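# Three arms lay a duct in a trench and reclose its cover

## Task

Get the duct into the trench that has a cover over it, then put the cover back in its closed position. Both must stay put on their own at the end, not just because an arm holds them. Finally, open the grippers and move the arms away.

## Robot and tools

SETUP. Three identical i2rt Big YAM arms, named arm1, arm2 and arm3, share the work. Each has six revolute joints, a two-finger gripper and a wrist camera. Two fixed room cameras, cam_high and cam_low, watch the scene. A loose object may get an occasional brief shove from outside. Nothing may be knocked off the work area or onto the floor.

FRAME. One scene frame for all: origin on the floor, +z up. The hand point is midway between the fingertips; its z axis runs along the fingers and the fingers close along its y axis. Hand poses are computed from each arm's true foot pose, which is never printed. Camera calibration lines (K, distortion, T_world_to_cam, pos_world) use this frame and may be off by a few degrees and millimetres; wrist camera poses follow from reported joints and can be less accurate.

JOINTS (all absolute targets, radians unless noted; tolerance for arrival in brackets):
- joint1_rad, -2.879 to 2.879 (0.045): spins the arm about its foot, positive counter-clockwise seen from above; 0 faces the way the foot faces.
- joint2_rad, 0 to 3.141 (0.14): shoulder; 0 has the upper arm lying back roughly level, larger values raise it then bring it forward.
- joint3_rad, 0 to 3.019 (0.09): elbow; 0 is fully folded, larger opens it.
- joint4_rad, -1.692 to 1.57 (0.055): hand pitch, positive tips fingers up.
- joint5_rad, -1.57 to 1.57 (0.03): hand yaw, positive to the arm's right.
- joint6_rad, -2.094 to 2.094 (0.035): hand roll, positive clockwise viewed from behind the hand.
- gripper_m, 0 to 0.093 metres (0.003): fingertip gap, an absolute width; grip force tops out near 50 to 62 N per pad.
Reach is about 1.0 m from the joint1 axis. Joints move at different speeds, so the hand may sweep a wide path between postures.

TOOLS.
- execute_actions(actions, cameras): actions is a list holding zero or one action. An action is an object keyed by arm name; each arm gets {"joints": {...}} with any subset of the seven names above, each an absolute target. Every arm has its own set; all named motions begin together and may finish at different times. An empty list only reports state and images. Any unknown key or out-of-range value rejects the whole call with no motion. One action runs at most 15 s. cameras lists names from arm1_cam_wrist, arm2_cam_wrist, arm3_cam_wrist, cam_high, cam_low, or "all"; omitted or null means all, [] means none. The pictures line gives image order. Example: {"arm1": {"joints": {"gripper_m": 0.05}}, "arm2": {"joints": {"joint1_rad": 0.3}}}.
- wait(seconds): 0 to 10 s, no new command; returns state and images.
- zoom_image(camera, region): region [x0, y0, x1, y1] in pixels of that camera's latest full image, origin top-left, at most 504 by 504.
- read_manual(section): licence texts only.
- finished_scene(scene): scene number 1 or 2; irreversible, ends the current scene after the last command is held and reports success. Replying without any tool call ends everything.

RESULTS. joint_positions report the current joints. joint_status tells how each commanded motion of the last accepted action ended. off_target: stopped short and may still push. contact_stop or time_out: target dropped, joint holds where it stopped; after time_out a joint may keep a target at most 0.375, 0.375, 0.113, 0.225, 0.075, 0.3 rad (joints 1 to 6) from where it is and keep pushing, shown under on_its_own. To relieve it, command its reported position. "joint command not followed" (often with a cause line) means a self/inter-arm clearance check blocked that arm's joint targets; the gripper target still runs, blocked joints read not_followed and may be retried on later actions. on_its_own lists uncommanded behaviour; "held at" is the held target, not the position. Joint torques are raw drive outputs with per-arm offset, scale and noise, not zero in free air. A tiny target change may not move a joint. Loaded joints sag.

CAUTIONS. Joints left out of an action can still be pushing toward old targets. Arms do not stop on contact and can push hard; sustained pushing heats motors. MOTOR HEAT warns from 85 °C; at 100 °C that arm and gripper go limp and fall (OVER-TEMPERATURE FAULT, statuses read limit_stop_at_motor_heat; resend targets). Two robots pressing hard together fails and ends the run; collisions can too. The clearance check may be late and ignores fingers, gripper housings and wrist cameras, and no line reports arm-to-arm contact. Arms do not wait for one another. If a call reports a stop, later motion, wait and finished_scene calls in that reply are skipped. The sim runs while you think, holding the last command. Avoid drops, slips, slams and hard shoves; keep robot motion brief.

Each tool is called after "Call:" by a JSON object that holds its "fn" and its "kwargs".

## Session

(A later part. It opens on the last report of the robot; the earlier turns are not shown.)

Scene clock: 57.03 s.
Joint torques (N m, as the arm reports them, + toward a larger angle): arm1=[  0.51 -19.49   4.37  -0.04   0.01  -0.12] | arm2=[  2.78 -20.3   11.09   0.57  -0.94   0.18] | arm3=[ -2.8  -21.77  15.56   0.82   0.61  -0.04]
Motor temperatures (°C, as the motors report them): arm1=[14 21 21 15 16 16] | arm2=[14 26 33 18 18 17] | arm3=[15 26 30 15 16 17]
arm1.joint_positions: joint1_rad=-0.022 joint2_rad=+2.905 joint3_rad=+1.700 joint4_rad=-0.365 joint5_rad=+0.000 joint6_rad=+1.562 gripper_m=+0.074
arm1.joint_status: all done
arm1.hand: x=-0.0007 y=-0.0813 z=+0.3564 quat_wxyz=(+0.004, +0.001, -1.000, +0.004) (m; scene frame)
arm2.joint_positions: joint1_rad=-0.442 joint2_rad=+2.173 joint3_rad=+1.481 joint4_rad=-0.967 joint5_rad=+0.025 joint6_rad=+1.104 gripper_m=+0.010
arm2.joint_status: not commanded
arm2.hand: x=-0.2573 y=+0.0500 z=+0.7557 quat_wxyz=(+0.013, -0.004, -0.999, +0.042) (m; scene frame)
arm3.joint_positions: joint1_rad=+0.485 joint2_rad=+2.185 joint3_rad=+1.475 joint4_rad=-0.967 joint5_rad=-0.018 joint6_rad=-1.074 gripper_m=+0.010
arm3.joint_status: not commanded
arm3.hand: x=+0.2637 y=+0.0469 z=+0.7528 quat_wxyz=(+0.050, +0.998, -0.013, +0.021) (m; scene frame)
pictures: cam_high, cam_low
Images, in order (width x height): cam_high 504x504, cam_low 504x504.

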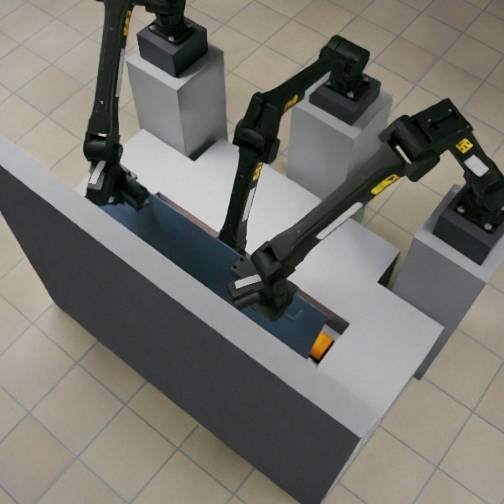

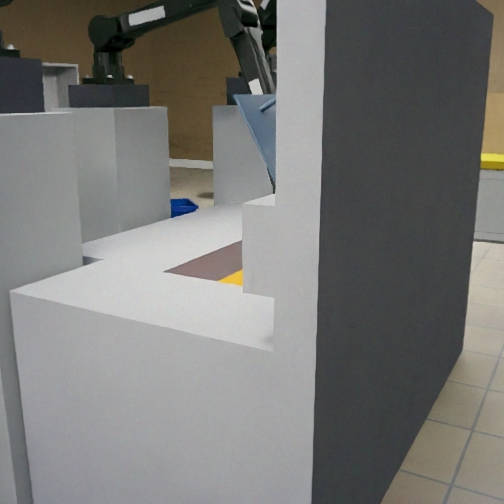

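Call:
{"fn": "execute_actions", "kwargs": {"actions": [{"arm1":{"joints":{"joint2_rad":2.87,"joint3_rad":1.7,"gripper_m":0.093}}}], "cameras": []}}

Call:
{"fn": "execute_actions", "kwargs": {"actions": [{"arm1":{"joints":{"joint2_rad":2.7,"joint3_rad":1.53,"joint4_rad":-0.41}}}], "cameras": []}}

Call:
{"fn": "execute_actions", "kwargs": {"actions": [{"arm1":{"joints":{"joint2_rad":2.5,"joint3_rad":1.33,"joint4_rad":-0.42}}}], "cameras": []}}

Call:
{"fn": "execute_actions", "kwargs": {"actions": [{"arm1":{"joints":{"joint2_rad":2.25,"joint3_rad":0.9,"joint4_rad":-0.25}}}], "cameras": []}}

Call:
{"fn": "execute_actions", "kwargs": {"actions": [{"arm1":{"joints":{"joint2_rad":1.6,"joint3_rad":0.6,"joint4_rad":-0.75}},"arm2":{"joints":{"joint1_rad":-0.49,"joint2_rad":2.09,"joint3_rad":1.27,"joint4_rad":-0.75,"joint6_rad":1.06}},"arm3":{"joints":{"joint1_rad":0.53,"joint2_rad":2.08,"joint3_rad":1.27,"joint4_rad":-0.75,"joint6_rad":-1.03}}}], "cameras": ["cam_low"]}}

Call:
{"fn": "execute_actions", "kwargs": {"actions": [{"arm1":{"joints":{"joint2_rad":0.8,"joint4_rad":-1.3}},"arm2":{"joints":{"joint1_rad":-0.57,"joint2_rad":2.11,"joint3_rad":1.06,"joint4_rad":-0.5,"joint6_rad":0.96}},"arm3":{"joints":{"joint1_rad":0.61,"joint2_rad":2.11,"joint3_rad":1.06,"joint4_rad":-0.5,"joint6_rad":-0.93}}}], "cameras": []}}

Call:
{"fn": "execute_actions", "kwargs": {"actions": [{"arm2":{"joints":{"joint1_rad":-0.64,"joint2_rad":2.25,"joint3_rad":0.965,"joint4_rad":-0.26,"joint6_rad":0.9}},"arm3":{"joints":{"joint1_rad":0.685,"joint2_rad":2.25,"joint3_rad":0.965,"joint4_rad":-0.26,"joint6_rad":-0.87}}}], "cameras": []}}

Call:
{"fn": "execute_actions", "kwargs": {"actions": [{"arm2":{"joints":{"joint1_rad":-0.695,"joint2_rad":2.46,"joint3_rad":0.99,"joint4_rad":-0.07,"joint6_rad":0.85}},"arm3":{"joints":{"joint1_rad":0.745,"joint2_rad":2.46,"joint3_rad":0.99,"joint4_rad":-0.07,"joint6_rad":-0.82}}}], "cameras": []}}

Call:
{"fn": "execute_actions", "kwargs": {"actions": [{"arm2":{"joints":{"joint1_rad":-0.716,"joint2_rad":2.605,"joint3_rad":1.05,"joint4_rad":-0.005,"joint6_rad":0.83}},"arm3":{"joints":{"joint1_rad":0.76,"joint2_rad":2.615,"joint3_rad":1.057,"joint4_rad":0,"joint6_rad":-0.8}}}], "cameras": ["cam_low"]}}

Call:
{"fn": "execute_actions", "kwargs": {"actions": [{"arm2":{"joints":{"gripper_m":0.07}},"arm3":{"joints":{"gripper_m":0.07}}}], "cameras": []}}

Call:
{"fn": "execute_actions", "kwargs": {"actions": [{"arm2":{"joints":{"joint2_rad":2.42,"joint3_rad":0.93,"joint4_rad":-0.09}},"arm3":{"joints":{"joint2_rad":2.42,"joint3_rad":0.93,"joint4_rad":-0.09}}}], "cameras": []}}

Call:
{"fn": "execute_actions", "kwargs": {"actions": [{"arm2":{"joints":{"joint1_rad":-0.2,"joint2_rad":1.2,"joint4_rad":-1.2}},"arm3":{"joints":{"joint1_rad":0.2,"joint2_rad":1.2,"joint4_rad":-1.2}}}], "cameras": ["cam_low","cam_high"]}}

Scene clock: 71.20 s.
Joint torques (N m, as the arm reports them, + toward a larger angle): arm1=[  1.13 -20.27   2.41  -0.08   0.03  -0.11] | arm2=[  2.88 -20.31  11.07   0.57  -0.93   0.18] | arm3=[ -2.82 -21.75  15.54   0.82   0.61  -0.04]
Motor temperatures (°C, as the motors report them): arm1=[14 22 21 15 16 16] | arm2=[15 27 36 18 19 17] | arm3=[15 26 32 15 16 17]
arm1.joint_positions: joint1_rad=-0.022 joint2_rad=+2.902 joint3_rad=+1.699 joint4_rad=-0.365 joint5_rad=+0.000 joint6_rad=+1.561 gripper_m=+0.093
arm1.joint_status: all done
arm1.hand: x=-0.0007 y=-0.0802 z=+0.3577 quat_wxyz=(+0.004, +0.002, -1.000, +0.003) (m; scene frame)
arm2.joint_positions: joint1_rad=-0.442 joint2_rad=+2.173 joint3_rad=+1.481 joint4_rad=-0.967 joint5_rad=+0.025 joint6_rad=+1.104 gripper_m=+0.010
arm2.joint_status: not commanded
arm2.hand: x=-0.2573 y=+0.0500 z=+0.7557 quat_wxyz=(+0.013, -0.004, -0.999, +0.042) (m; scene frame)
arm3.joint_positions: joint1_rad=+0.485 joint2_rad=+2.185 joint3_rad=+1.475 joint4_rad=-0.967 joint5_rad=-0.018 joint6_rad=-1.074 gripper_m=+0.010
arm3.joint_status: not commanded
arm3.hand: x=+0.2637 y=+0.0469 z=+0.7528 quat_wxyz=(+0.050, +0.998, -0.013, +0.021) (m; scene frame)
pictures: none
No camera images: the call's "cameras" was empty. Leave "cameras" out to get every camera's image.

Scene clock: 72.23 s.
Joint torques (N m, as the arm reports them, + toward a larger angle): arm1=[  1.36 -17.66   2.52  -0.6    0.01  -0.14] | arm2=[  2.77 -20.31  11.07   0.58  -0.93   0.18] | arm3=[ -2.83 -21.73  15.55   0.82   0.61  -0.04]
Motor temperatures (°C, as the motors report them): arm1=[14 22 21 15 16 16] | arm2=[15 27 36 18 19 17] | arm3=[15 26 32 15 16 17]
arm1.joint_positions: joint1_rad=-0.022 joint2_rad=+2.702 joint3_rad=+1.532 joint4_rad=-0.399 joint5_rad=+0.001 joint6_rad=+1.564 gripper_m=+0.093
arm1.joint_status: all done
arm1.hand: x=+0.0001 y=-0.0808 z=+0.4381 quat_wxyz=(+0.004, +0.001, -1.000, +0.004) (m; scene frame)
arm2.joint_positions: joint1_rad=-0.442 joint2_rad=+2.173 joint3_rad=+1.481 joint4_rad=-0.967 joint5_rad=+0.025 joint6_rad=+1.104 gripper_m=+0.010
arm2.joint_status: not commanded
arm2.hand: x=-0.2573 y=+0.0500 z=+0.7557 quat_wxyz=(+0.013, -0.004, -0.999, +0.042) (m; scene frame)
arm3.joint_positions: joint1_rad=+0.485 joint2_rad=+2.185 joint3_rad=+1.475 joint4_rad=-0.967 joint5_rad=-0.018 joint6_rad=-1.074 gripper_m=+0.010
arm3.joint_status: not commanded
arm3.hand: x=+0.2637 y=+0.0469 z=+0.7528 quat_wxyz=(+0.050, +0.998, -0.013, +0.021) (m; scene frame)
pictures: none
No camera images: the call's "cameras" was empty. Leave "cameras" out to get every camera's image.

Scene clock: 73.27 s.
Joint torques (N m, as the arm reports them, + toward a larger angle): arm1=[  0.86 -16.73   2.56  -0.57   0.01  -0.13] | arm2=[  2.81 -20.28  11.05   0.56  -0.93   0.17] | arm3=[ -2.81 -21.74  15.55   0.83   0.61  -0.04]
Motor temperatures (°C, as the motors report them): arm1=[14 22 21 15 16 16] | arm2=[15 27 36 18 19 17] | arm3=[15 26 32 15 16 17]
arm1.joint_positions: joint1_rad=-0.022 joint2_rad=+2.502 joint3_rad=+1.332 joint4_rad=-0.410 joint5_rad=+0.001 joint6_rad=+1.564 gripper_m=+0.093
arm1.joint_status: all done
arm1.hand: x=+0.0006 y=-0.1098 z=+0.5102 quat_wxyz=(+0.004, +0.001, -1.000, +0.009) (m; scene frame)
arm2.joint_positions: joint1_rad=-0.442 joint2_rad=+2.173 joint3_rad=+1.481 joint4_rad=-0.967 joint5_rad=+0.025 joint6_rad=+1.104 gripper_m=+0.010
arm2.joint_status: not commanded
arm2.hand: x=-0.2573 y=+0.0500 z=+0.7557 quat_wxyz=(+0.013, -0.004, -0.999, +0.042) (m; scene frame)
arm3.joint_positions: joint1_rad=+0.485 joint2_rad=+2.185 joint3_rad=+1.475 joint4_rad=-0.967 joint5_rad=-0.018 joint6_rad=-1.074 gripper_m=+0.010
arm3.joint_status: not commanded
arm3.hand: x=+0.2637 y=+0.0469 z=+0.7528 quat_wxyz=(+0.050, +0.998, -0.013, +0.021) (m; scene frame)
pictures: none
No camera images: the call's "cameras" was empty. Leave "cameras" out to get every camera's image.

Scene clock: 74.53 s.
Joint torques (N m, as the arm reports them, + toward a larger angle): arm1=[  0.23 -12.58   1.73   0.09   0.03  -0.11] | arm2=[  2.78 -20.3   11.07   0.58  -0.93   0.18] | arm3=[ -2.83 -21.74  15.54   0.82   0.61  -0.04]
Motor temperatures (°C, as the motors report them): arm1=[14 22 21 15 16 16] | arm2=[15 27 36 18 19 17] | arm3=[15 26 32 15 16 17]
arm1.joint_positions: joint1_rad=-0.022 joint2_rad=+2.249 joint3_rad=+0.893 joint4_rad=-0.262 joint5_rad=+0.001 joint6_rad=+1.564 gripper_m=+0.093
arm1.joint_status: all done
arm1.hand: x=+0.0004 y=-0.2402 z=+0.5710 quat_wxyz=(+0.004, +0.001, -1.000, +0.028) (m; scene frame)
arm2.joint_positions: joint1_rad=-0.442 joint2_rad=+2.173 joint3_rad=+1.481 joint4_rad=-0.967 joint5_rad=+0.025 joint6_rad=+1.104 gripper_m=+0.010
arm2.joint_status: not commanded
arm2.hand: x=-0.2573 y=+0.0500 z=+0.7557 quat_wxyz=(+0.013, -0.004, -0.999, +0.042) (m; scene frame)
arm3.joint_positions: joint1_rad=+0.485 joint2_rad=+2.185 joint3_rad=+1.475 joint4_rad=-0.967 joint5_rad=-0.018 joint6_rad=-1.074 gripper_m=+0.010
arm3.joint_status: not commanded
arm3.hand: x=+0.2637 y=+0.0469 z=+0.7528 quat_wxyz=(+0.050, +0.998, -0.013, +0.021) (m; scene frame)
pictures: none
No camera images: the call's "cameras" was empty. Leave "cameras" out to get every camera's image.

Scene clock: 75.87 s.
Joint torques (N m, as the arm reports them, + toward a larger angle): arm1=[ 1.11 -7.99  3.78 -0.91  0.   -0.13] | arm2=[  1.7  -20.89   6.45   0.47  -0.49   0.21] | arm3=[ -1.42 -22.83   9.27   0.47   0.37  -0.06]
Motor temperatures (°C, as the motors report them): arm1=[14 22 21 15 16 16] | arm2=[15 27 36 18 19 17] | arm3=[15 27 32 15 16 17]
arm1.joint_positions: joint1_rad=-0.022 joint2_rad=+1.606 joint3_rad=+0.595 joint4_rad=-0.737 joint5_rad=+0.001 joint6_rad=+1.563 gripper_m=+0.093
arm1.joint_status: all done
arm1.hand: x=+0.0014 y=-0.3583 z=+0.7488 quat_wxyz=(+0.005, +0.002, -0.996, +0.093) (m; scene frame)
arm2.joint_positions: joint1_rad=-0.509 joint2_rad=+2.124 joint3_rad=+1.245 joint4_rad=-0.763 joint5_rad=+0.013 joint6_rad=+1.041 gripper_m=+0.010
arm2.joint_status: all done
arm2.hand: x=-0.2577 y=-0.0185 z=+0.7176 quat_wxyz=(+0.017, -0.006, -0.999, +0.031) (m; scene frame)
arm3.joint_positions: joint1_rad=+0.550 joint2_rad=+2.137 joint3_rad=+1.239 joint4_rad=-0.756 joint5_rad=-0.012 joint6_rad=-1.011 gripper_m=+0.010
arm3.joint_status: all done
arm3.hand: x=+0.2638 y=-0.0215 z=+0.7149 quat_wxyz=(+0.038, +0.999, -0.011, +0.022) (m; scene frame)
pictures: cam_low
Images, in order (width x height): cam_low 504x504.

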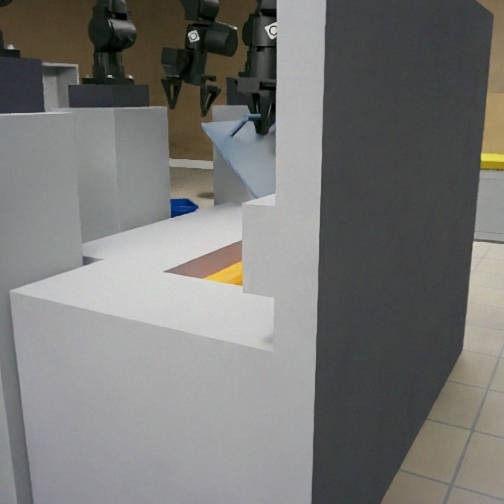

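Scene clock: 77.20 s.
Joint torques (N m, as the arm reports them, + toward a larger angle): arm1=[ 0.84 -1.1   7.74 -0.54  0.03 -0.17] | arm2=[  0.74 -19.14   3.83   0.2   -0.06  -0.06] | arm3=[ -0.27 -20.4    5.5    0.08  -0.01   0.17]
Motor temperatures (°C, as the motors report them): arm1=[14 22 21 15 16 16] | arm2=[14 27 35 18 18 17] | arm3=[15 27 31 15 16 17]
arm1.joint_positions: joint1_rad=-0.022 joint2_rad=+0.802 joint3_rad=+0.595 joint4_rad=-1.289 joint5_rad=+0.001 joint6_rad=+1.563 gripper_m=+0.093
arm1.joint_status: all done
arm1.hand: x=+0.0028 y=-0.4195 z=+0.9348 quat_wxyz=(+0.004, +0.001, -0.999, -0.033) (m; scene frame)
arm2.joint_positions: joint1_rad=-0.577 joint2_rad=+2.141 joint3_rad=+1.056 joint4_rad=-0.503 joint5_rad=+0.002 joint6_rad=+0.967 gripper_m=+0.010
arm2.joint_status: all done
arm2.hand: x=-0.2579 y=-0.0745 z=+0.6687 quat_wxyz=(+0.008, -0.004, -1.000, +0.004) (m; scene frame)
arm3.joint_positions: joint1_rad=+0.618 joint2_rad=+2.157 joint3_rad=+1.053 joint4_rad=-0.493 joint5_rad=-0.001 joint6_rad=-0.937 gripper_m=+0.010
arm3.joint_status: all done
arm3.hand: x=+0.2638 y=-0.0772 z=+0.6664 quat_wxyz=(+0.011, +1.000, -0.014, +0.012) (m; scene frame)
pictures: none
No camera images: the call's "cameras" was empty. Leave "cameras" out to get every camera's image.

Scene clock: 78.13 s.
Joint torques (N m, as the arm reports them, + toward a larger angle): arm1=[ 0.71 -1.06  7.65 -0.44  0.03 -0.12] | arm2=[  1.08 -18.57   1.82   0.25  -0.21   0.04] | arm3=[ -0.24 -20.01   2.48   0.26  -0.02   0.09]
Motor temperatures (°C, as the motors report them): arm1=[14 22 21 15 16 16] | arm2=[14 27 34 18 18 17] | arm3=[15 27 31 15 16 17]
arm1.joint_positions: joint1_rad=-0.022 joint2_rad=+0.802 joint3_rad=+0.595 joint4_rad=-1.289 joint5_rad=+0.001 joint6_rad=+1.563 gripper_m=+0.093
arm1.joint_status: not commanded
arm1.hand: x=+0.0028 y=-0.4195 z=+0.9348 quat_wxyz=(+0.004, +0.001, -0.999, -0.033) (m; scene frame)
arm2.joint_positions: joint1_rad=-0.648 joint2_rad=+2.281 joint3_rad=+0.968 joint4_rad=-0.264 joint5_rad=+0.006 joint6_rad=+0.897 gripper_m=+0.010
arm2.joint_status: all done
arm2.hand: x=-0.2585 y=-0.1268 z=+0.5974 quat_wxyz=(+0.004, -0.005, -1.000, +0.001) (m; scene frame)
arm3.joint_positions: joint1_rad=+0.690 joint2_rad=+2.300 joint3_rad=+0.968 joint4_rad=-0.254 joint5_rad=+0.000 joint6_rad=-0.868 gripper_m=+0.010
arm3.joint_status: all done
arm3.hand: x=+0.2647 y=-0.1293 z=+0.5956 quat_wxyz=(+0.006, +1.000, -0.013, +0.010) (m; scene frame)
pictures: none
No camera images: the call's "cameras" was empty. Leave "cameras" out to get every camera's image.

Scene clock: 79.17 s.
Joint torques (N m, as the arm reports them, + toward a larger angle): arm1=[ 0.67 -1.14  7.64 -0.42  0.   -0.14] | arm2=[  0.62 -17.91   0.64   0.19  -0.16   0.04] | arm3=[  0.93 -19.31   0.89   0.19  -0.14   0.08]
Motor temperatures (°C, as the motors report them): arm1=[14 22 21 15 16 16] | arm2=[14 27 33 18 18 17] | arm3=[15 27 30 15 16 17]
arm1.joint_positions: joint1_rad=-0.022 joint2_rad=+0.802 joint3_rad=+0.595 joint4_rad=-1.289 joint5_rad=+0.001 joint6_rad=+1.563 gripper_m=+0.093
arm1.joint_status: not commanded
arm1.hand: x=+0.0028 y=-0.4195 z=+0.9348 quat_wxyz=(+0.004, +0.001, -0.999, -0.033) (m; scene frame)
arm2.joint_positions: joint1_rad=-0.698 joint2_rad=+2.486 joint3_rad=+0.990 joint4_rad=-0.072 joint5_rad=+0.004 joint6_rad=+0.847 gripper_m=+0.010
arm2.joint_status: all done
arm2.hand: x=-0.2591 y=-0.1571 z=+0.5199 quat_wxyz=(+0.002, -0.004, -1.000, -0.003) (m; scene frame)
arm3.joint_positions: joint1_rad=+0.740 joint2_rad=+2.502 joint3_rad=+0.992 joint4_rad=-0.064 joint5_rad=+0.003 joint6_rad=-0.818 gripper_m=+0.010
arm3.joint_status: all done
arm3.hand: x=+0.2651 y=-0.1591 z=+0.5198 quat_wxyz=(+0.000, +1.000, -0.012, +0.007) (m; scene frame)
pictures: none
No camera images: the call's "cameras" was empty. Leave "cameras" out to get every camera's image.

Scene clock: 79.97 s.
Joint torques (N m, as the arm reports them, + toward a larger angle): arm1=[ 0.68 -1.31  7.71 -0.44  0.   -0.14] | arm2=[  0.2  -16.13   0.45   0.41  -0.07   0.  ] | arm3=[  0.91 -16.26   1.16   0.59  -0.09   0.12]
Motor temperatures (°C, as the motors report them): arm1=[14 21 22 15 16 16] | arm2=[14 27 33 18 18 17] | arm3=[15 26 30 15 16 17]
arm1.joint_positions: joint1_rad=-0.022 joint2_rad=+0.802 joint3_rad=+0.595 joint4_rad=-1.289 joint5_rad=+0.001 joint6_rad=+1.563 gripper_m=+0.093
arm1.joint_status: not commanded
arm1.hand: x=+0.0028 y=-0.4195 z=+0.9348 quat_wxyz=(+0.004, +0.001, -0.999, -0.033) (m; scene frame)
arm2.joint_positions: joint1_rad=-0.715 joint2_rad=+2.605 joint3_rad=+1.046 joint4_rad=-0.013 joint5_rad=+0.002 joint6_rad=+0.830 gripper_m=+0.010
arm2.joint_status: all done
arm2.hand: x=-0.2594 y=-0.1655 z=+0.4770 quat_wxyz=(+0.004, -0.004, -1.000, -0.002) (m; scene frame)
arm3.joint_positions: joint1_rad=+0.755 joint2_rad=+2.622 joint3_rad=+1.050 joint4_rad=-0.005 joint5_rad=+0.002 joint6_rad=-0.802 gripper_m=+0.010
arm3.joint_status: all done
arm3.hand: x=+0.2655 y=-0.1677 z=+0.4767 quat_wxyz=(+0.001, +1.000, -0.013, +0.008) (m; scene frame)
pictures: cam_low
Images, in order (width x height): cam_low 504x504.

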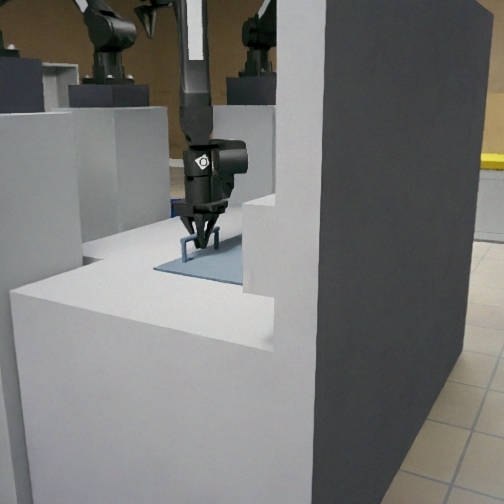

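Scene clock: 80.63 s.
Joint torques (N m, as the arm reports them, + toward a larger angle): arm1=[ 0.31 -1.5   7.75 -0.39  0.01 -0.1 ] | arm2=[  0.18 -16.14   0.43   0.42  -0.07   0.01] | arm3=[  0.92 -16.35   1.03   0.6   -0.09   0.12]
Motor temperatures (°C, as the motors report them): arm1=[14 21 22 15 16 16] | arm2=[14 27 33 18 18 17] | arm3=[15 26 29 15 16 17]
arm1.joint_positions: joint1_rad=-0.022 joint2_rad=+0.802 joint3_rad=+0.595 joint4_rad=-1.289 joint5_rad=+0.001 joint6_rad=+1.563 gripper_m=+0.093
arm1.joint_status: not commanded
arm1.hand: x=+0.0028 y=-0.4195 z=+0.9348 quat_wxyz=(+0.004, +0.001, -0.999, -0.033) (m; scene frame)
arm2.joint_positions: joint1_rad=-0.715 joint2_rad=+2.605 joint3_rad=+1.047 joint4_rad=-0.013 joint5_rad=+0.002 joint6_rad=+0.830 gripper_m=+0.070
arm2.joint_status: all done
arm2.hand: x=-0.2591 y=-0.1651 z=+0.4770 quat_wxyz=(+0.004, -0.004, -1.000, -0.002) (m; scene frame)
arm3.joint_positions: joint1_rad=+0.755 joint2_rad=+2.622 joint3_rad=+1.051 joint4_rad=-0.005 joint5_rad=+0.002 joint6_rad=-0.802 gripper_m=+0.070
arm3.joint_status: all done
arm3.hand: x=+0.2650 y=-0.1672 z=+0.4767 quat_wxyz=(+0.001, +1.000, -0.013, +0.007) (m; scene frame)
pictures: none
No camera images: the call's "cameras" was empty. Leave "cameras" out to get every camera's image.

Scene clock: 81.67 s.
Joint torques (N m, as the arm reports them, + toward a larger angle): arm1=[ 1.1  -1.18  7.77 -0.39  0.02 -0.12] | arm2=[  0.11 -14.61   0.63  -0.2   -0.07   0.  ] | arm3=[  0.73 -15.82   1.01   0.31  -0.13   0.13]
Motor temperatures (°C, as the motors report them): arm1=[14 21 22 15 16 16] | arm2=[14 26 32 18 18 17] | arm3=[15 26 29 15 15 17]
arm1.joint_positions: joint1_rad=-0.022 joint2_rad=+0.802 joint3_rad=+0.595 joint4_rad=-1.289 joint5_rad=+0.001 joint6_rad=+1.563 gripper_m=+0.093
arm1.joint_status: not commanded
arm1.hand: x=+0.0028 y=-0.4195 z=+0.9348 quat_wxyz=(+0.004, +0.001, -0.999, -0.033) (m; scene frame)
arm2.joint_positions: joint1_rad=-0.715 joint2_rad=+2.409 joint3_rad=+0.932 joint4_rad=-0.081 joint5_rad=+0.002 joint6_rad=+0.830 gripper_m=+0.070
arm2.joint_status: all done
arm2.hand: x=-0.2579 y=-0.1649 z=+0.5460 quat_wxyz=(-0.001, -0.005, -1.000, -0.007) (m; scene frame)
arm3.joint_positions: joint1_rad=+0.755 joint2_rad=+2.428 joint3_rad=+0.932 joint4_rad=-0.086 joint5_rad=+0.003 joint6_rad=-0.802 gripper_m=+0.070
arm3.joint_status: all done
arm3.hand: x=+0.2676 y=-0.1705 z=+0.5454 quat_wxyz=(+0.003, +1.000, -0.013, +0.009) (m; scene frame)
pictures: none
No camera images: the call's "cameras" was empty. Leave "cameras" out to get every camera's image.

Scene clock: 83.27 s.
Joint torques (N m, as the arm reports them, + toward a larger angle): arm1=[ 0.76 -1.07  7.72 -0.43 -0.01 -0.13] | arm2=[-0.41 -7.23  7.72 -0.29  0.   -0.01] | arm3=[ 1.13 -7.86 10.65  0.37 -0.05  0.13]
Motor temperatures (°C, as the motors report them): arm1=[14 21 22 15 16 16] | arm2=[14 26 32 18 18 17] | arm3=[15 26 29 15 15 17]
arm1.joint_positions: joint1_rad=-0.022 joint2_rad=+0.802 joint3_rad=+0.595 joint4_rad=-1.289 joint5_rad=+0.001 joint6_rad=+1.563 gripper_m=+0.093
arm1.joint_status: not commanded
arm1.hand: x=+0.0028 y=-0.4195 z=+0.9348 quat_wxyz=(+0.004, +0.001, -0.999, -0.033) (m; scene frame)
arm2.joint_positions: joint1_rad=-0.193 joint2_rad=+1.196 joint3_rad=+0.926 joint4_rad=-1.185 joint5_rad=+0.000 joint6_rad=+0.830 gripper_m=+0.070
arm2.joint_status: all done
arm2.hand: x=-0.4408 y=-0.1170 z=+1.0026 quat_wxyz=(-0.024, +0.253, -0.966, -0.055) (m; scene frame)
arm3.joint_positions: joint1_rad=+0.193 joint2_rad=+1.207 joint3_rad=+0.924 joint4_rad=-1.193 joint5_rad=+0.001 joint6_rad=-0.802 gripper_m=+0.070
arm3.joint_status: all done
arm3.hand: x=+0.4575 y=-0.1149 z=+1.0041 quat_wxyz=(-0.044, +0.956, -0.289, -0.017) (m; scene frame)
pictures: cam_high, cam_low
Images, in order (width x height): cam_high 504x504, cam_low 504x504.

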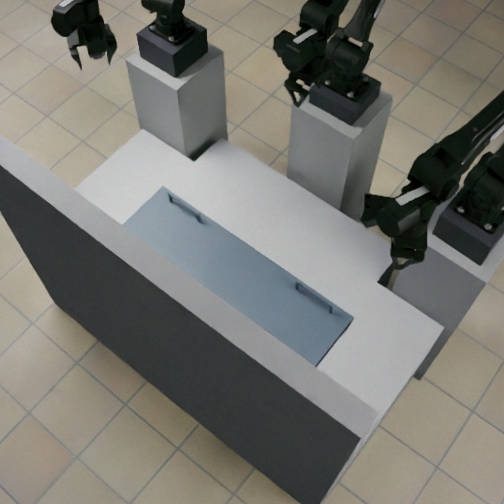

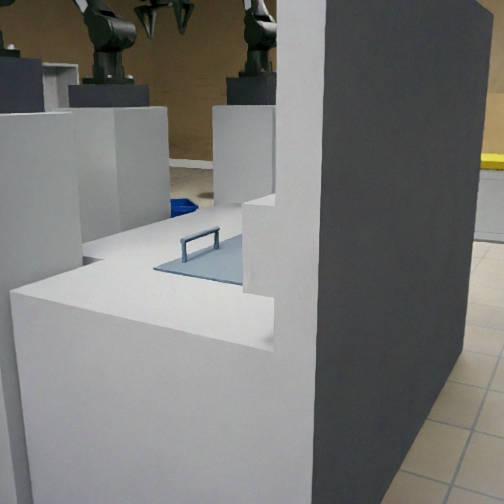

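Call:
{"fn": "finished_scene", "kwargs": {"scene": 2}}

The scene is finished: the task was done.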